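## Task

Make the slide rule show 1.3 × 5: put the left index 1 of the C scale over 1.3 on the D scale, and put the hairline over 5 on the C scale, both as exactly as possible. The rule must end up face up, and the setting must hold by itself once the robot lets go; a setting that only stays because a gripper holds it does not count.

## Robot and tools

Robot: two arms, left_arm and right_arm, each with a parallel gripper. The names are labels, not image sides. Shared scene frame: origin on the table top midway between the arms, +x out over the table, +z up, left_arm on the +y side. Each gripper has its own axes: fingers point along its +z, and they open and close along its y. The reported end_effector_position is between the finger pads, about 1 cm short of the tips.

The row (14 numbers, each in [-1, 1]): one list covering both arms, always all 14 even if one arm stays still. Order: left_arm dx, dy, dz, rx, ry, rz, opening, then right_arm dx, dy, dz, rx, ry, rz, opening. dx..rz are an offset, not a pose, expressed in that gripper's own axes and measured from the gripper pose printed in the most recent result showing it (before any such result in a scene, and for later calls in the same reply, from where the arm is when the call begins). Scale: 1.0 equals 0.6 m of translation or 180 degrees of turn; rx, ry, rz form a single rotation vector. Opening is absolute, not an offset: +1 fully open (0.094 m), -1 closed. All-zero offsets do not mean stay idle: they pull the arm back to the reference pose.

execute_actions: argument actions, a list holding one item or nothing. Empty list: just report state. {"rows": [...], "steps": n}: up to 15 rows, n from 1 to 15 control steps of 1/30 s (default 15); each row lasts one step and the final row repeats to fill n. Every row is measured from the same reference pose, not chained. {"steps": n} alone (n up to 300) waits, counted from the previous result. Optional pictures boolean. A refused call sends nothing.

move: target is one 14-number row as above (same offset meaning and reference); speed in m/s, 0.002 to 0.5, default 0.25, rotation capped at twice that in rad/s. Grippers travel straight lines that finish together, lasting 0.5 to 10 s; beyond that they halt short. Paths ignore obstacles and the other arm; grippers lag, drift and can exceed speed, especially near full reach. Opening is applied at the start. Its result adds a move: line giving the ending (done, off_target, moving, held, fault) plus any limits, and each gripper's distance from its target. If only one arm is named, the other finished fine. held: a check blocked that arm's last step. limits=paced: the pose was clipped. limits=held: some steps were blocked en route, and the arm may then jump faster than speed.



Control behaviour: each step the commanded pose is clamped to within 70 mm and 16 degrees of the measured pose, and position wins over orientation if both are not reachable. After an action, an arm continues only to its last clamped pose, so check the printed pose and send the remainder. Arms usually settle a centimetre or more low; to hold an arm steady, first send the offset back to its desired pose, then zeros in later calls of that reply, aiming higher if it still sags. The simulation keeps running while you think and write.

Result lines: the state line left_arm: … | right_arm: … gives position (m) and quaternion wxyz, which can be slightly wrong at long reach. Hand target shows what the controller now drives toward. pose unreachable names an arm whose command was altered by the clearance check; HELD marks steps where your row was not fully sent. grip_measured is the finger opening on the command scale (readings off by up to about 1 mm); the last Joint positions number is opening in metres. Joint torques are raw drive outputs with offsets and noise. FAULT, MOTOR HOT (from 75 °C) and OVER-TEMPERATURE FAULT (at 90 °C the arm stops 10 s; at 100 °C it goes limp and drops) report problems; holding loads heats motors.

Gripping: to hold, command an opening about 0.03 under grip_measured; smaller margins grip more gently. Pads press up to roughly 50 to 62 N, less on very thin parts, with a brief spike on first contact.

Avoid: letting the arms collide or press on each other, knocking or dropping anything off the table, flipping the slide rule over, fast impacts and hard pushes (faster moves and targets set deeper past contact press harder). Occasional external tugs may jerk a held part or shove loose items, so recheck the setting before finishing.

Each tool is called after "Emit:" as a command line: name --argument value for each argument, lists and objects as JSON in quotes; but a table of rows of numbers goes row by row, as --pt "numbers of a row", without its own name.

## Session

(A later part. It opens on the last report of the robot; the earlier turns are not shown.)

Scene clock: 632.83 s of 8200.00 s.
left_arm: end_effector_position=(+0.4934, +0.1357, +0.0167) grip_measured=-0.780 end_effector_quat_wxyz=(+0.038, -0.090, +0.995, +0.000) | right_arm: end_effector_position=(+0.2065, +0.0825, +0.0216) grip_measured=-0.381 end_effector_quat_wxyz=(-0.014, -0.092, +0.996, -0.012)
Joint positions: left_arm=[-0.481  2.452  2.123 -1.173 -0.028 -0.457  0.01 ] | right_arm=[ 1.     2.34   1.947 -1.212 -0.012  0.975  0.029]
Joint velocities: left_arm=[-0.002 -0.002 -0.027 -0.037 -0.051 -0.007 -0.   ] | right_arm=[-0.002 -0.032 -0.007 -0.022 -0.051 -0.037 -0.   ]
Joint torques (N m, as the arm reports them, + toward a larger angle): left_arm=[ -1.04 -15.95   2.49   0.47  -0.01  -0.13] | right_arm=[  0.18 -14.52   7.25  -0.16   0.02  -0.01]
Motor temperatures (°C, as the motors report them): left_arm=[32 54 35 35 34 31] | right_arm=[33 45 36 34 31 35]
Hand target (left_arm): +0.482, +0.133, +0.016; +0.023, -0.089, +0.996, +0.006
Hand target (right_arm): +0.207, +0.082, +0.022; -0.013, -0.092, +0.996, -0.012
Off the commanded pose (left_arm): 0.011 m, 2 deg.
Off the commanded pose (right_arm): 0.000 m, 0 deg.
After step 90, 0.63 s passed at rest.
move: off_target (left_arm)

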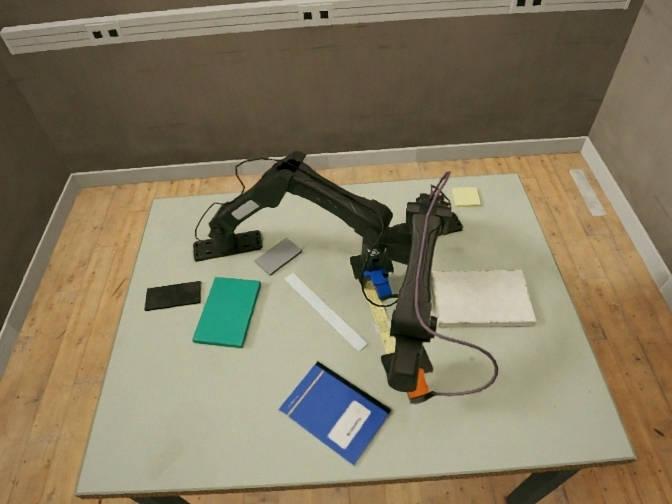

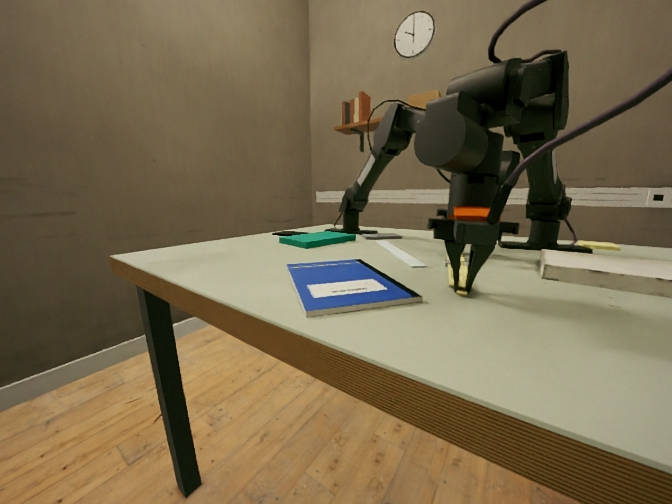

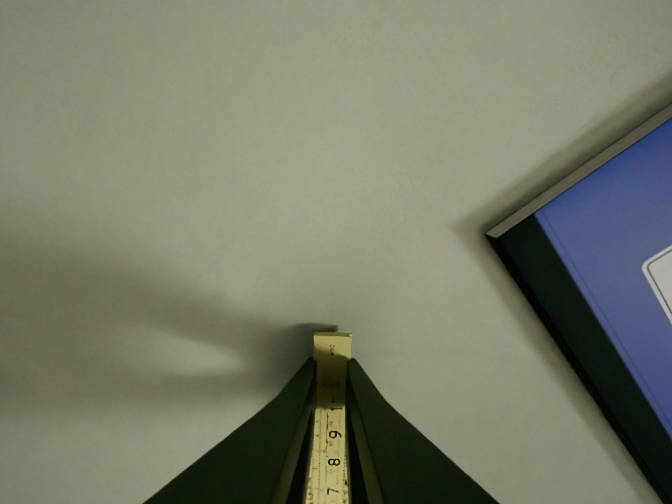

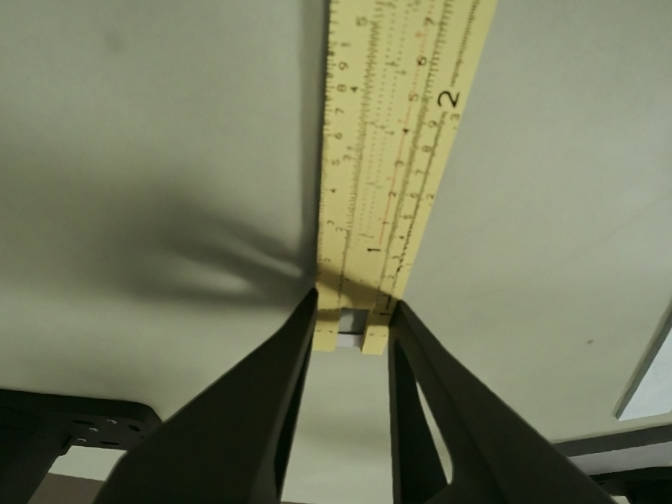

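Emit:
execute_actions --actions '[{"rows":[[0.035,0,0,0,0,0,-0.82,0,0,0,0,0,0,-0.42],[0.035,0,0,0,0,0,-0.82,0,0,0,0,0,0,-0.42],[0.035,0,0,0,0,0,-0.82,0,0,0,0,0,0,-0.42],[0.035,0,0,0,0,0,-0.82,0,0,0,0,0,0,-0.42],[0.035,0,0,0,0,0,-0.82,0,0,0,0,0,0,-0.42],[0,0,0,0,0,0,-0.82,0,0,0,0,0,0,-0.42]],"steps":15}]'

Emit:
zoom_image --camera "cam_right_wrist" --region '[350,210,410,270]'

Scene clock: 638.40 s of 8200.00 s.
left_arm: end_effector_position=(+0.4880, +0.1355, +0.0169) grip_measured=-0.780 end_effector_quat_wxyz=(+0.033, -0.092, +0.995, +0.003) | right_arm: end_effector_position=(+0.2042, +0.0823, +0.0216) grip_measured=-0.381 end_effector_quat_wxyz=(-0.018, -0.093, +0.995, -0.012)
Joint positions: left_arm=[-0.485  2.438  2.099 -1.173 -0.029 -0.465  0.01 ] | right_arm=[ 1.001  2.34   1.947 -1.216 -0.021  0.974  0.029]
Joint velocities: left_arm=[-0.012  0.022  0.027 -0.081 -0.007 -0.037 -0.001] | right_arm=[-0.012  0.007 -0.007 -0.037  0.037 -0.051 -0.   ]
Joint torques (N m, as the arm reports them, + toward a larger angle): left_arm=[  0.4  -13.71   5.63   0.75   0.01   0.06] | right_arm=[ -0.35 -14.58   7.22  -0.14   0.1    0.03]
Motor temperatures (°C, as the motors report them): left_arm=[32 54 35 35 34 31] | right_arm=[33 45 36 34 31 35]
Hand target (left_arm): +0.493, +0.136, +0.017; +0.038, -0.091, +0.995, +0.000
Hand target (right_arm): +0.207, +0.082, +0.022; -0.014, -0.092, +0.996, -0.012
Off the commanded pose (left_arm): 0.005 m, 1 deg.
Off the commanded pose (right_arm): 0.002 m, 1 deg.
Steps of this call (steps 1 to 90: nothing new was sent; then 2.07 s passed at rest; steps 91 to 105: all 15 steps of this action). Readings (end_effector_position):
91: left_arm (+0.4925, +0.1358, +0.0166) | right_arm (+0.2065, +0.0825, +0.0216)
92: left_arm (+0.4898, +0.1365, +0.0171) | right_arm (+0.2059, +0.0826, +0.0216)
94: left_arm (+0.4851, +0.1378, +0.0169) | right_arm (+0.2031, +0.0828, +0.0217)
98: left_arm (+0.4875, +0.1360, +0.0171) | right_arm (+0.2034, +0.0826, +0.0217)
105: the state above

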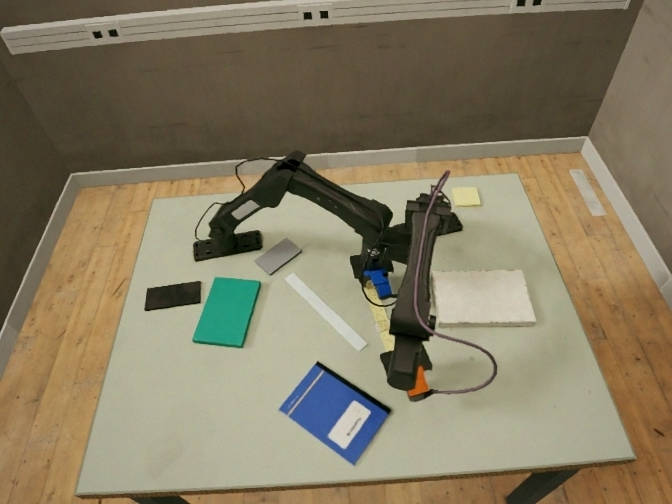

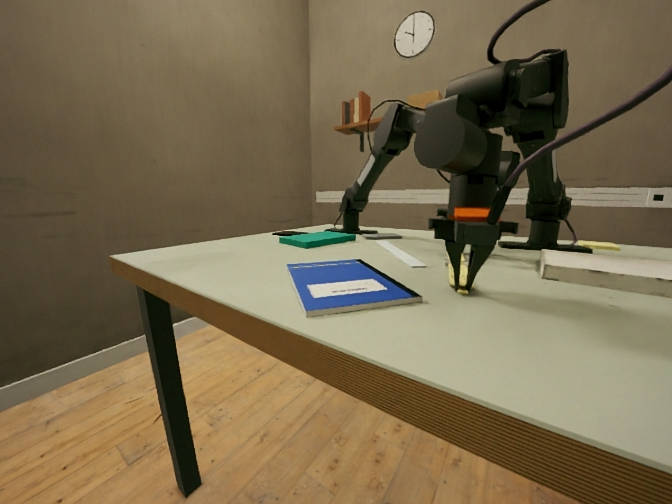

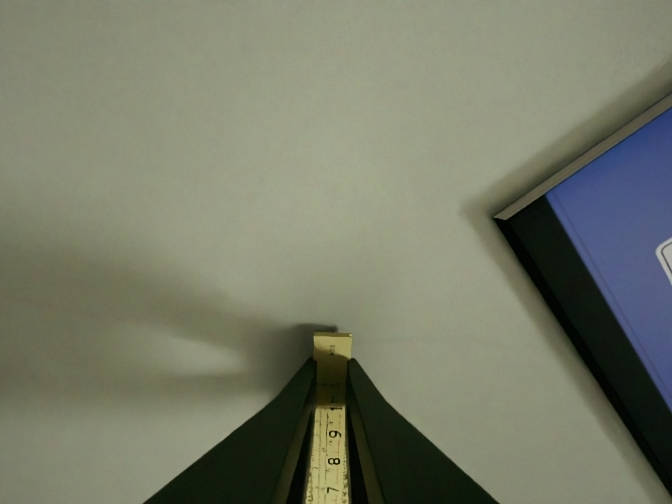

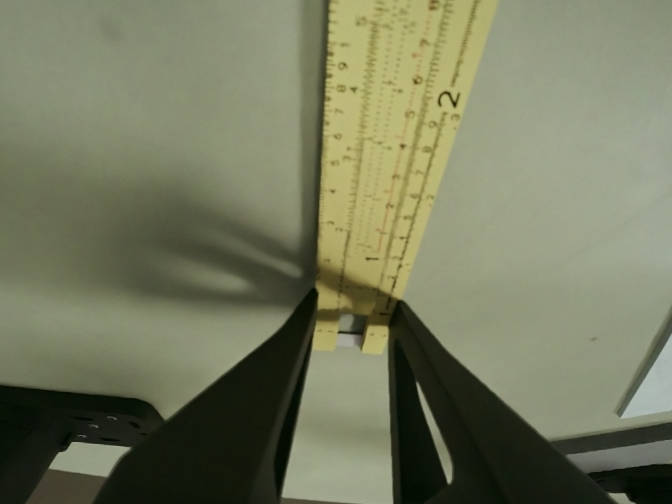

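Region (350, 210, 410, 270) of cam_right_wrist's 672x504 image, scaled by 8.400, with more detail than that image has.

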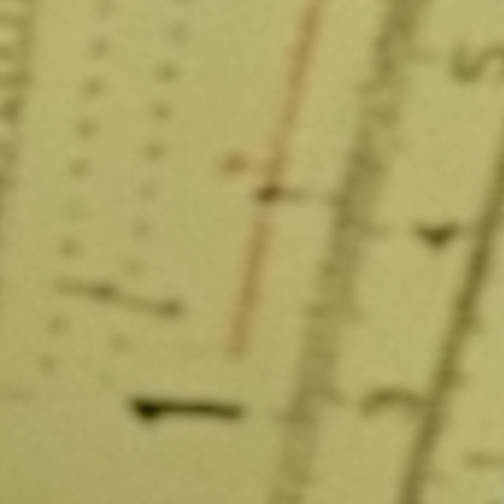

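Emit:
execute_actions --actions '[{"rows":[[-0.03,0,0,0,0,0,-0.82,0,0,0,0,0,0,-0.42],[-0.03,0,0,0,0,0,-0.82,0,0,0,0,0,0,-0.42],[-0.03,0,0,0,0,0,-0.82,0,0,0,0,0,0,-0.42],[0,0,0,0,0,0,-0.82,0,0,0,0,0,0,-0.42]],"steps":15}]'

Emit:
zoom_image --camera "cam_right_wrist" --region '[350,220,410,280]'

Scene clock: 643.70 s of 8200.00 s.
left_arm: end_effector_position=(+0.4905, +0.1351, +0.0167) grip_measured=-0.780 end_effector_quat_wxyz=(+0.033, -0.091, +0.995, +0.001) | right_arm: end_effector_position=(+0.2051, +0.0823, +0.0216) grip_measured=-0.381 end_effector_quat_wxyz=(-0.017, -0.092, +0.996, -0.012)
Joint positions: left_arm=[-0.483  2.449  2.12  -1.18  -0.027 -0.461  0.01 ] | right_arm=[ 1.     2.34   1.947 -1.215 -0.018  0.975  0.029]
Joint velocities: left_arm=[-0.012 -0.007 -0.002 -0.037 -0.051  0.051 -0.   ] | right_arm=[ 0.017 -0.002 -0.027  0.051 -0.037 -0.037 -0.001]
Joint torques (N m, as the arm reports them, + toward a larger angle): left_arm=[ -0.17 -15.84   2.49   0.75  -0.04  -0.06] | right_arm=[  0.14 -14.67   6.96  -0.17  -0.06   0.03]
Motor temperatures (°C, as the motors report them): left_arm=[32 54 36 35 34 31] | right_arm=[33 45 36 33 31 35]
Hand target (left_arm): +0.488, +0.136, +0.017; +0.033, -0.092, +0.995, +0.003
Hand target (right_arm): +0.204, +0.082, +0.022; -0.018, -0.093, +0.995, -0.012
Off the commanded pose (left_arm): 0.003 m, 0 deg.
Off the commanded pose (right_arm): 0.001 m, 0 deg.
Steps of this call (steps 1 to 90: nothing new was sent; then 1.80 s passed at rest; steps 91 to 105: all 15 steps of this action). Readings (end_effector_position):
91: left_arm (+0.4888, +0.1356, +0.0175) | right_arm (+0.2042, +0.0823, +0.0216)
92: left_arm (+0.4909, +0.1350, +0.0173) | right_arm (+0.2048, +0.0823, +0.0216)
93: left_arm (+0.4913, +0.1347, +0.0167) | right_arm (+0.2054, +0.0821, +0.0216) HELD
94: left_arm (+0.4910, +0.1348, +0.0166) | right_arm (+0.2054, +0.0821, +0.0216)
98: left_arm (+0.4903, +0.1351, +0.0166) | right_arm (+0.2051, +0.0823, +0.0216)
105: the state above
pose unreachable (left arm): on one or more control steps of this call this arm could not follow its commanded pose, so it was not sent that pose on those steps. It may still have moved: this result reports where it is.
cause: the commanded pose would bring a part of the arm too close to another arm (this arm's upper arm (the part past joint 2) and the other arm's wrist (the part past joint 4)).

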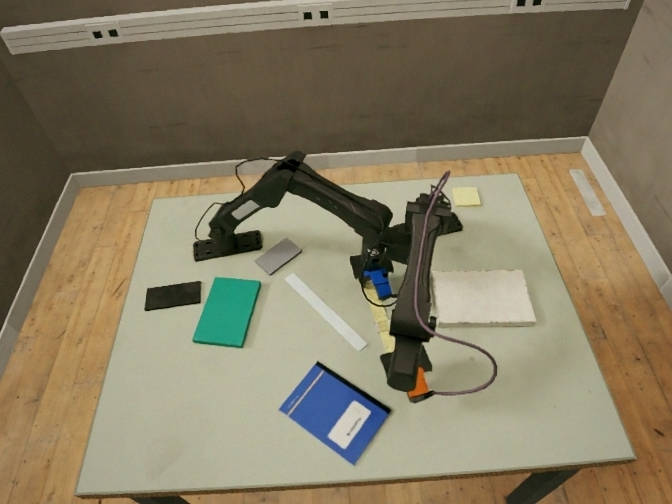

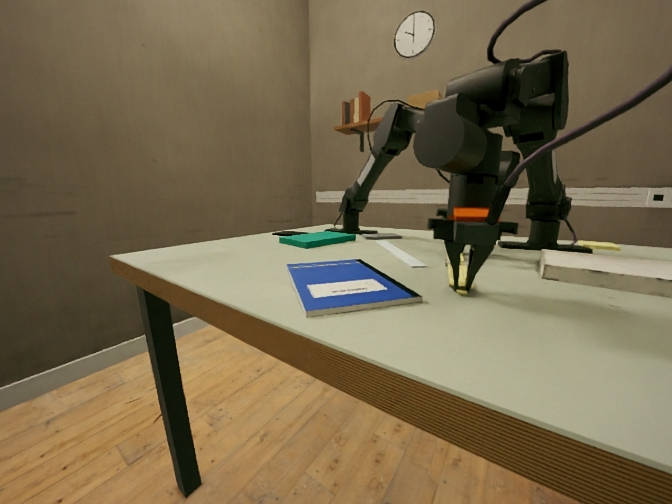

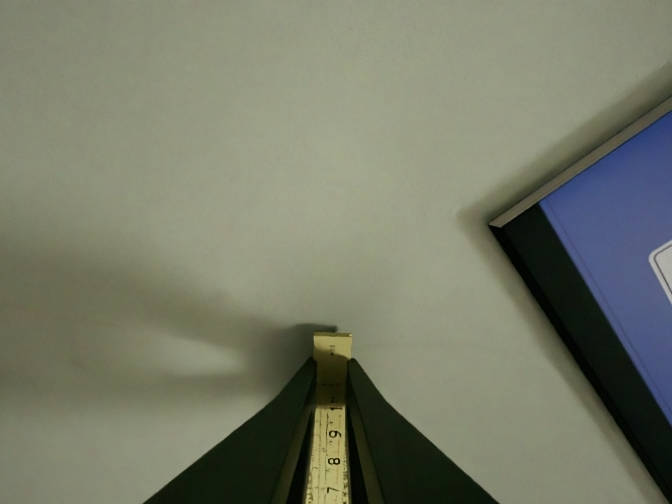

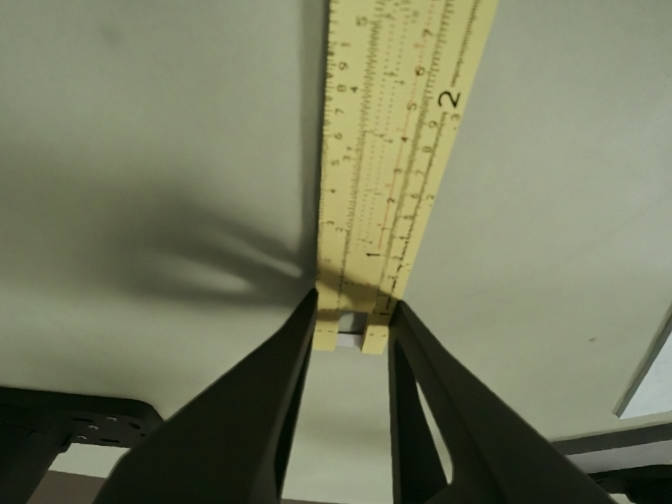

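Region (350, 220, 410, 280) of cam_right_wrist's 672x504 image, scaled by 8.400, with more detail than that image has.

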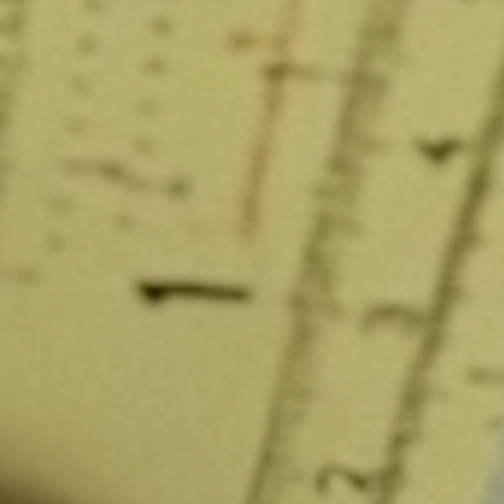

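Emit:
execute_actions --actions '[{"rows":[[0.026,0,0,0,0,0,-0.82,0,0,0,0,0,0,-0.42],[0.026,0,0,0,0,0,-0.82,0,0,0,0,0,0,-0.42],[0,0,0,0,0,0,-0.82,0,0,0,0,0,0,-0.42]],"steps":15}]'

Emit:
zoom_image --camera "cam_right_wrist" --region '[350,220,410,280]'

Scene clock: 655.10 s of 8200.00 s.
left_arm: end_effector_position=(+0.4866, +0.1362, +0.0168) grip_measured=-0.780 end_effector_quat_wxyz=(+0.031, -0.092, +0.995, +0.004) | right_arm: end_effector_position=(+0.2032, +0.0825, +0.0217) grip_measured=-0.381 end_effector_quat_wxyz=(-0.021, -0.093, +0.995, -0.011)
Joint positions: left_arm=[-0.484  2.437  2.098 -1.178 -0.029 -0.464  0.01 ] | right_arm=[ 1.001  2.34   1.947 -1.217 -0.027  0.975  0.029]
Joint velocities: left_arm=[ 0.002 -0.032  0.022  0.037  0.022  0.022  0.001] | right_arm=[-0.007 -0.012  0.002 -0.022 -0.095  0.081 -0.   ]
Joint torques (N m, as the arm reports them, + toward a larger angle): left_arm=[  0.02 -13.76   5.63   0.68   0.01   0.01] | right_arm=[ -0.19 -14.64   7.08  -0.13   0.13   0.04]
Motor temperatures (°C, as the motors report them): left_arm=[32 55 35 35 34 31] | right_arm=[33 45 36 33 31 35]
Hand target (left_arm): +0.490, +0.135, +0.017; +0.033, -0.091, +0.995, +0.001
Hand target (right_arm): +0.205, +0.082, +0.022; -0.017, -0.092, +0.996, -0.012
Off the commanded pose (left_arm): 0.004 m, 0 deg.
Off the commanded pose (right_arm): 0.002 m, 0 deg.
Steps of this call (steps 1 to 90: nothing new was sent; then 7.90 s passed at rest; steps 91 to 105: all 15 steps of this action). Readings (end_effector_position):
91: left_arm (+0.4896, +0.1352, +0.0165) | right_arm (+0.2051, +0.0823, +0.0216)
92: left_arm (+0.4880, +0.1358, +0.0167) | right_arm (+0.2044, +0.0824, +0.0216)
94: left_arm (+0.4864, +0.1364, +0.0168) | right_arm (+0.2030, +0.0826, +0.0217)
98: left_arm (+0.4866, +0.1362, +0.0169) | right_arm (+0.2032, +0.0825, +0.0217)
105: the state above

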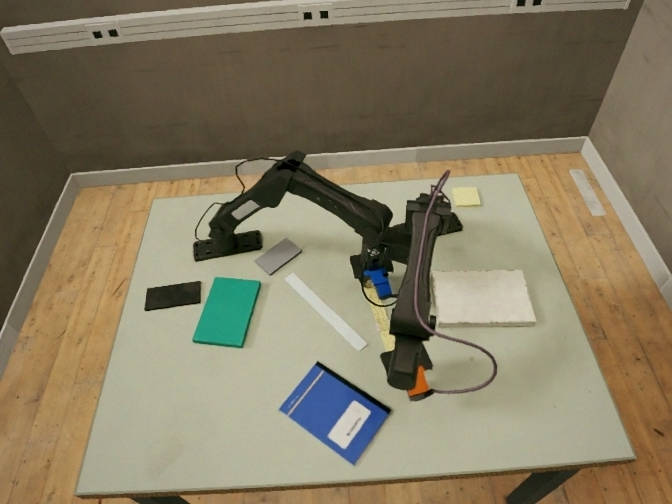

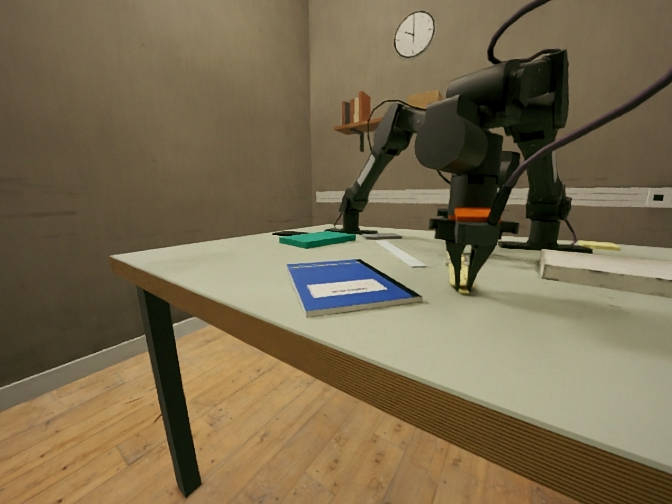

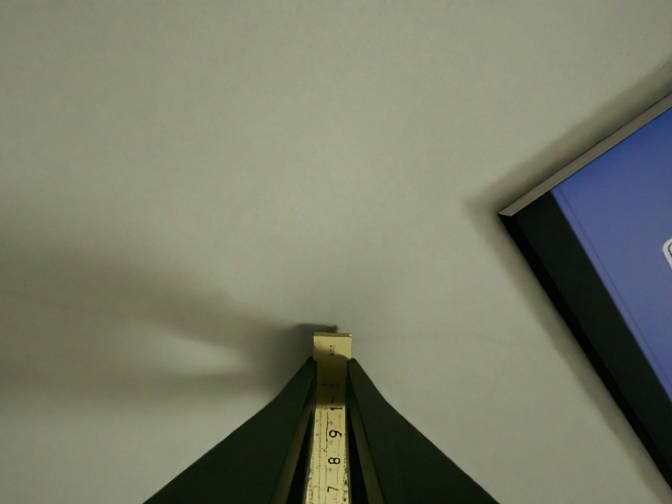

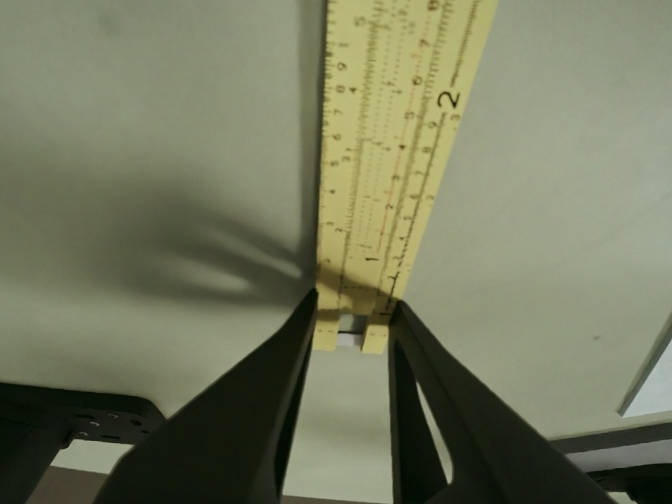

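Region (350, 220, 410, 280) of cam_right_wrist's 672x504 image, scaled by 8.400, with more detail than that image has.

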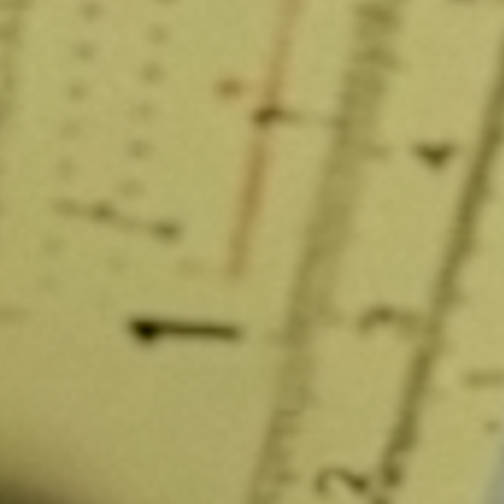

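Emit:
execute_actions --actions '[{"rows":[[-0.022,0,0,0,0,0,-0.82,0,0,0,0,0,0,-0.42],[-0.022,0,0,0,0,0,-0.82,0,0,0,0,0,0,-0.42],[0,0,0,0,0,0,-0.82,0,0,0,0,0,0,-0.42]],"steps":15}]'

Emit:
zoom_image --camera "cam_right_wrist" --region '[350,220,410,280]'

Scene clock: 659.30 s of 8200.00 s.
left_arm: end_effector_position=(+0.4878, +0.1354, +0.0166) grip_measured=-0.780 end_effector_quat_wxyz=(+0.029, -0.091, +0.995, +0.003) | right_arm: end_effector_position=(+0.2041, +0.0825, +0.0217) grip_measured=-0.381 end_effector_quat_wxyz=(-0.020, -0.092, +0.995, -0.011)
Joint positions: left_arm=[-0.484  2.448  2.118 -1.189 -0.027 -0.462  0.01 ] | right_arm=[ 1.     2.34   1.947 -1.215 -0.024  0.975  0.029]
Joint velocities: left_arm=[ 0.012  0.007 -0.017  0.066 -0.007  0.037 -0.001] | right_arm=[ 0.022 -0.012 -0.007  0.007 -0.007 -0.095  0.001]
Joint torques (N m, as the arm reports them, + toward a larger angle): left_arm=[  0.02 -15.85   2.75   0.8   -0.05  -0.06] | right_arm=[  0.14 -14.52   7.03  -0.14  -0.06   0.05]
Motor temperatures (°C, as the motors report them): left_arm=[32 54 36 35 34 31] | right_arm=[33 45 36 33 31 35]
Hand target (left_arm): +0.487, +0.136, +0.017; +0.031, -0.092, +0.995, +0.004
Hand target (right_arm): +0.203, +0.083, +0.022; -0.021, -0.092, +0.995, -0.011
Off the commanded pose (left_arm): 0.001 m, 0 deg.
Off the commanded pose (right_arm): 0.001 m, 0 deg.
Steps of this call (steps 1 to 90: nothing new was sent; then 0.70 s passed at rest; steps 91 to 105: all 15 steps of this action). Readings (end_effector_position):
91: left_arm (+0.4872, +0.1360, +0.0172) | right_arm (+0.2031, +0.0825, +0.0217)
92: left_arm (+0.4884, +0.1354, +0.0169) | right_arm (+0.2036, +0.0826, +0.0217)
94: left_arm (+0.4879, +0.1354, +0.0165) | right_arm (+0.2042, +0.0825, +0.0217)
98: left_arm (+0.4877, +0.1355, +0.0165) | right_arm (+0.2041, +0.0825, +0.0217)
105: the state above

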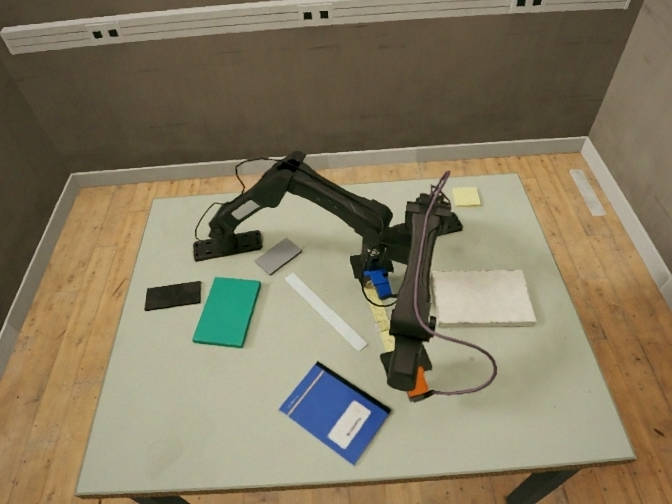

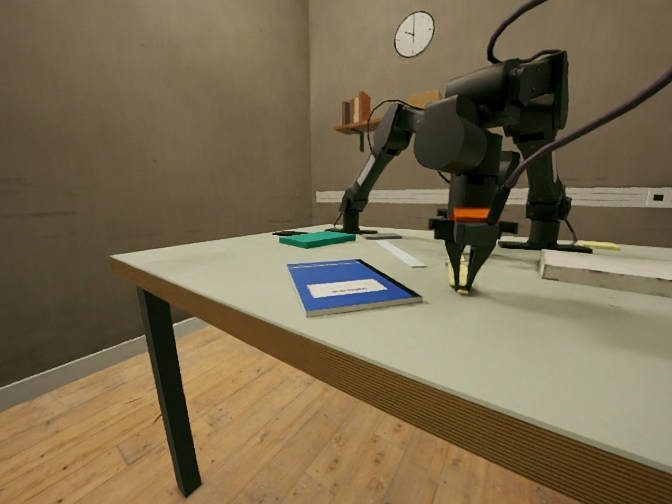

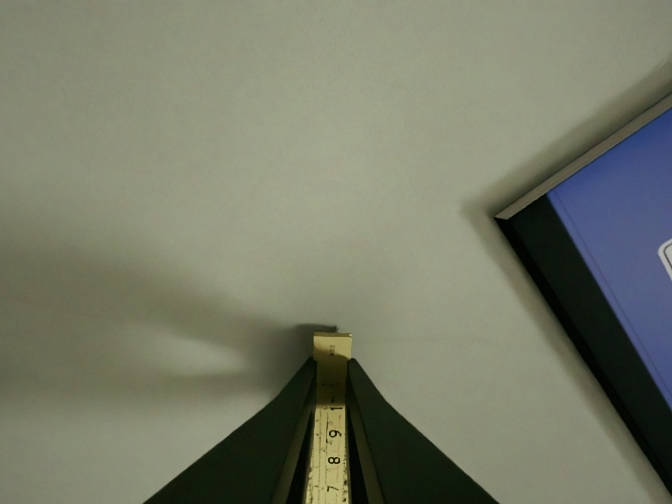

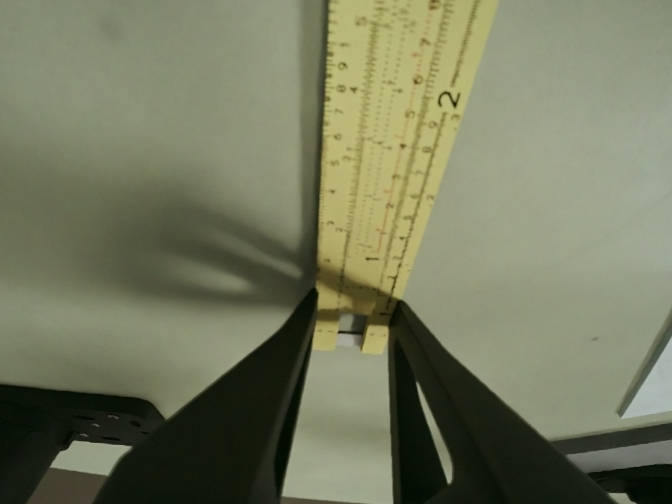

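Region (350, 220, 410, 280) of cam_right_wrist's 672x504 image, scaled by 8.400, with more detail than that image has.

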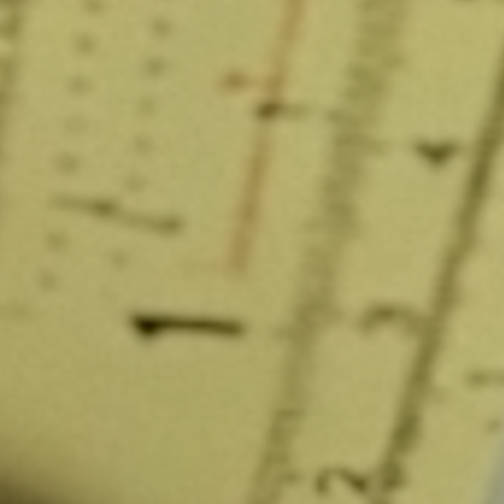

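Emit:
execute_actions --actions '[{"rows":[[-0.028,0,0,0,0,0,-0.82,0,0,0,0,0,0,-0.42],[-0.028,0,0,0,0,0,-0.82,0,0,0,0,0,0,-0.42],[0,0,0,0,0,0,-0.82,0,0,0,0,0,0,-0.42]],"steps":15}]'

Emit:
zoom_image --camera "cam_right_wrist" --region '[350,220,410,280]'

Scene clock: 663.03 s of 8200.00 s.
left_arm: end_effector_position=(+0.4880, +0.1354, +0.0169) grip_measured=-0.780 end_effector_quat_wxyz=(+0.029, -0.091, +0.995, +0.003) | right_arm: end_effector_position=(+0.2041, +0.0825, +0.0217) grip_measured=-0.381 end_effector_quat_wxyz=(-0.020, -0.092, +0.995, -0.011)
Joint positions: left_arm=[-0.484  2.449  2.121 -1.192 -0.027 -0.462  0.01 ] | right_arm=[ 1.     2.34   1.947 -1.215 -0.024  0.975  0.029]
Joint velocities: left_arm=[ 0.012  0.002 -0.007 -0.022 -0.022  0.022 -0.001] | right_arm=[-0.007 -0.002 -0.017  0.037  0.007 -0.066  0.   ]
Joint torques (N m, as the arm reports them, + toward a larger angle): left_arm=[  0.09 -14.88   3.79   0.65  -0.01   0.  ] | right_arm=[  0.38 -14.42   7.1   -0.21  -0.05   0.03]
Motor temperatures (°C, as the motors report them): left_arm=[32 55 35 35 34 31] | right_arm=[33 45 36 33 31 35]
Hand target (left_arm): +0.488, +0.135, +0.016; +0.029, -0.091, +0.995, +0.003
Hand target (right_arm): +0.204, +0.083, +0.022; -0.020, -0.092, +0.995, -0.011
Off the commanded pose (left_arm): 0.000 m, 0 deg.
Off the commanded pose (right_arm): 0.000 m, 0 deg.
Steps of this call (steps 1 to 90: nothing new was sent; then 0.23 s passed at rest; steps 91 to 105: all 15 steps of this action). Readings (end_effector_position):
91: left_arm (+0.4878, +0.1354, +0.0166) | right_arm (+0.2041, +0.0825, +0.0217) HELD
92: left_arm (+0.4880, +0.1354, +0.0170) | right_arm (+0.2041, +0.0825, +0.0217)
94: left_arm (+0.4880, +0.1354, +0.0169) | right_arm (+0.2041, +0.0825, +0.0217)
98: left_arm (+0.4880, +0.1354, +0.0169) | right_arm (+0.2041, +0.0825, +0.0217)
105: the state above
pose unreachable (left arm): on one or more control steps of this call this arm could not follow its commanded pose, so it was not sent that pose on those steps. It may still have moved: this result reports where it is.
cause: the commanded pose would bring a part of the arm too close to another arm (this arm's upper arm (the part past joint 2) and the other arm's wrist (the part past joint 4)).

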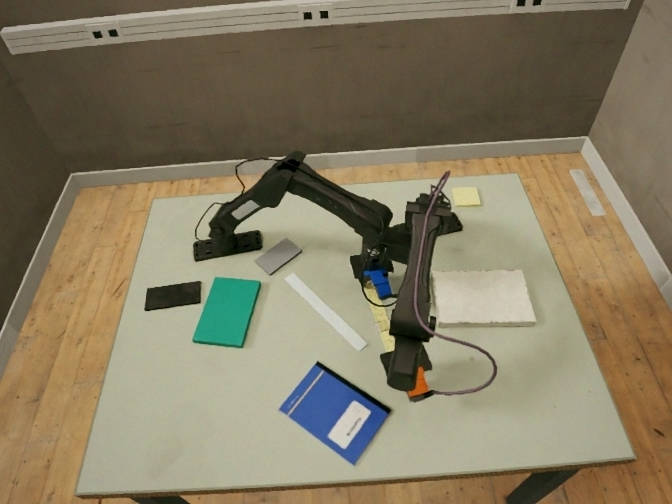

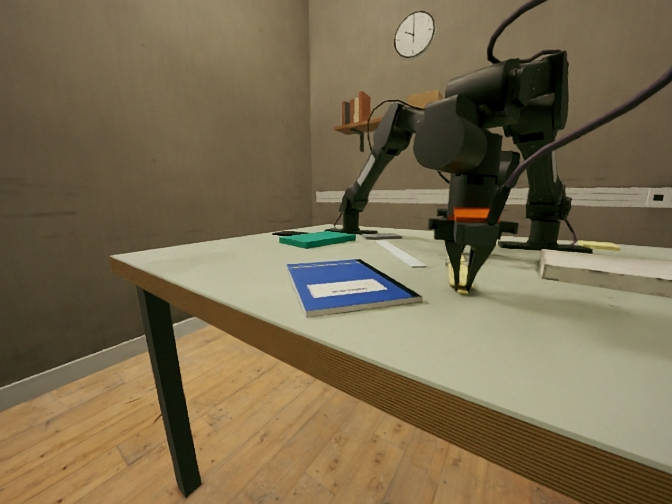

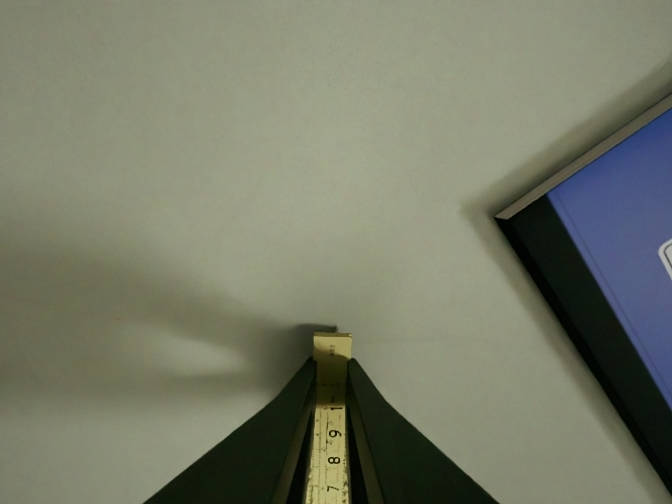

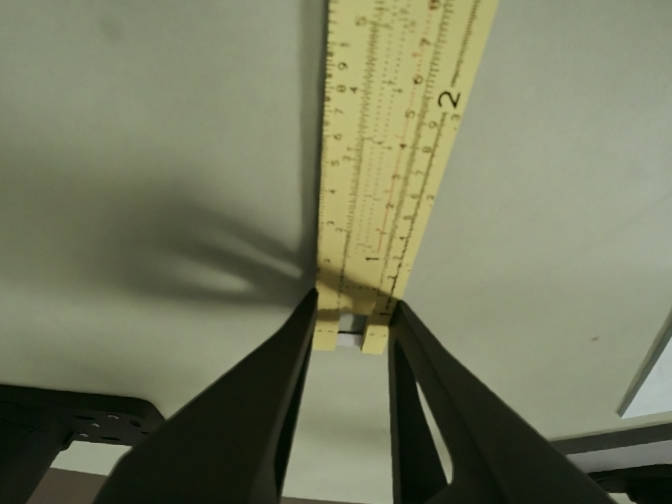

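Region (350, 220, 410, 280) of cam_right_wrist's 672x504 image, scaled by 8.400, with more detail than that image has.

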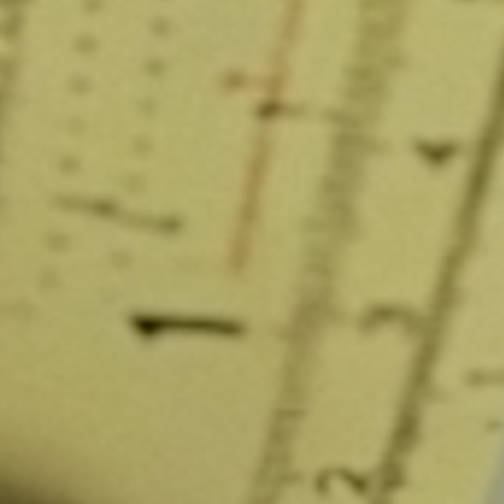

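Emit:
execute_actions --actions '[{"rows":[[0,0,0,0,0,0,-0.82,0.035,0,0,0,0,0,-0.42],[0,0,0,0,0,0,-0.82,0.035,0,0,0,0,0,-0.42],[0,0,0,0,0,0,-0.82,0.035,0,0,0,0,0,-0.42],[0,0,0,0,0,0,-0.82,0,0,0,0,0,0,-0.42]],"steps":15}]'

Emit:
zoom_image --camera "cam_right_wrist" --region '[350,220,410,280]'

Scene clock: 666.70 s of 8200.00 s.
left_arm: end_effector_position=(+0.4844, +0.1352, +0.0167) grip_measured=-0.780 end_effector_quat_wxyz=(+0.021, -0.091, +0.996, +0.003) | right_arm: end_effector_position=(+0.1991, +0.0811, +0.0214) grip_measured=-0.381 end_effector_quat_wxyz=(-0.019, -0.093, +0.995, -0.011)
Joint positions: left_arm=[-0.484  2.449  2.121 -1.205 -0.02  -0.462  0.01 ] | right_arm=[ 1.01   2.325  1.92  -1.202 -0.024  0.983  0.029]
Joint velocities: left_arm=[-0.022 -0.007 -0.012 -0.007  0.051 -0.037  0.   ] | right_arm=[-0.002  0.007  0.002  0.007 -0.007  0.037  0.001]
Joint torques (N m, as the arm reports them, + toward a larger angle): left_arm=[  0.02 -14.86   4.04   0.77  -0.09  -0.01] | right_arm=[ -0.79 -13.44   9.36  -0.24  -0.04  -0.08]
Motor temperatures (°C, as the motors report them): left_arm=[32 55 35 35 34 31] | right_arm=[33 45 36 33 31 35]
Hand target (left_arm): +0.488, +0.135, +0.017; +0.028, -0.091, +0.995, +0.003
Hand target (right_arm): +0.204, +0.082, +0.022; -0.020, -0.092, +0.995, -0.011
Off the commanded pose (left_arm): 0.004 m, 1 deg.
Off the commanded pose (right_arm): 0.005 m, 0 deg.
Steps of this call (steps 1 to 90: nothing new was sent; then 0.17 s passed at rest; steps 91 to 105: all 15 steps of this action). Readings (end_effector_position):
91: left_arm (+0.4880, +0.1354, +0.0169) | right_arm (+0.2031, +0.0823, +0.0215)
92: left_arm (+0.4871, +0.1353, +0.0168) | right_arm (+0.2022, +0.0816, +0.0217)
94: left_arm (+0.4847, +0.1351, +0.0167) | right_arm (+0.1994, +0.0804, +0.0214)
98: left_arm (+0.4844, +0.1352, +0.0167) | right_arm (+0.1992, +0.0811, +0.0215)
105: the state above

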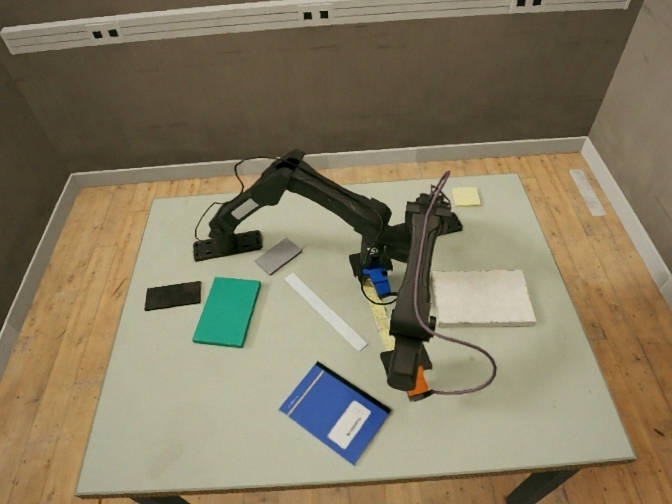

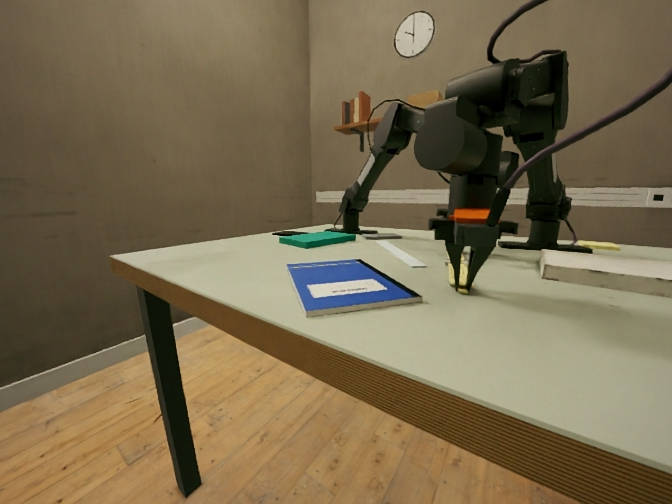

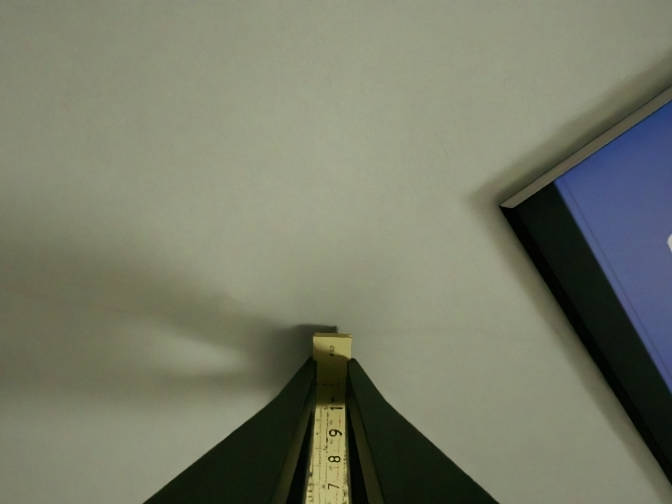

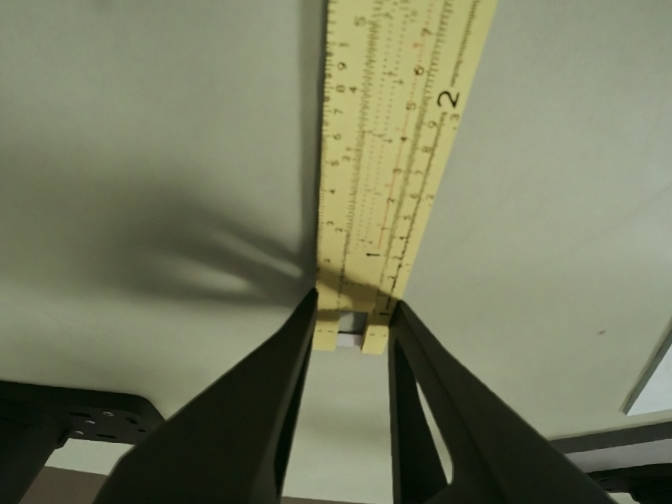

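Region (350, 220, 410, 280) of cam_right_wrist's 672x504 image, scaled by 8.400, with more detail than that image has.

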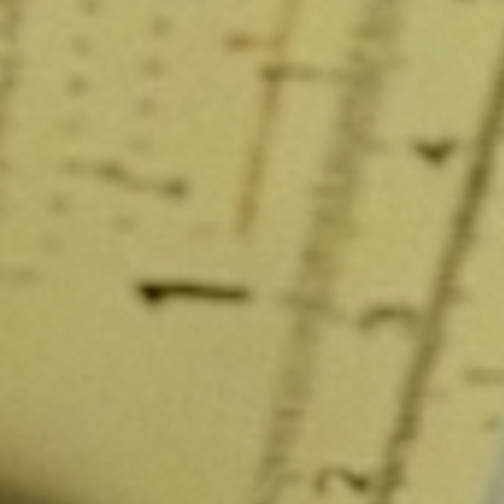

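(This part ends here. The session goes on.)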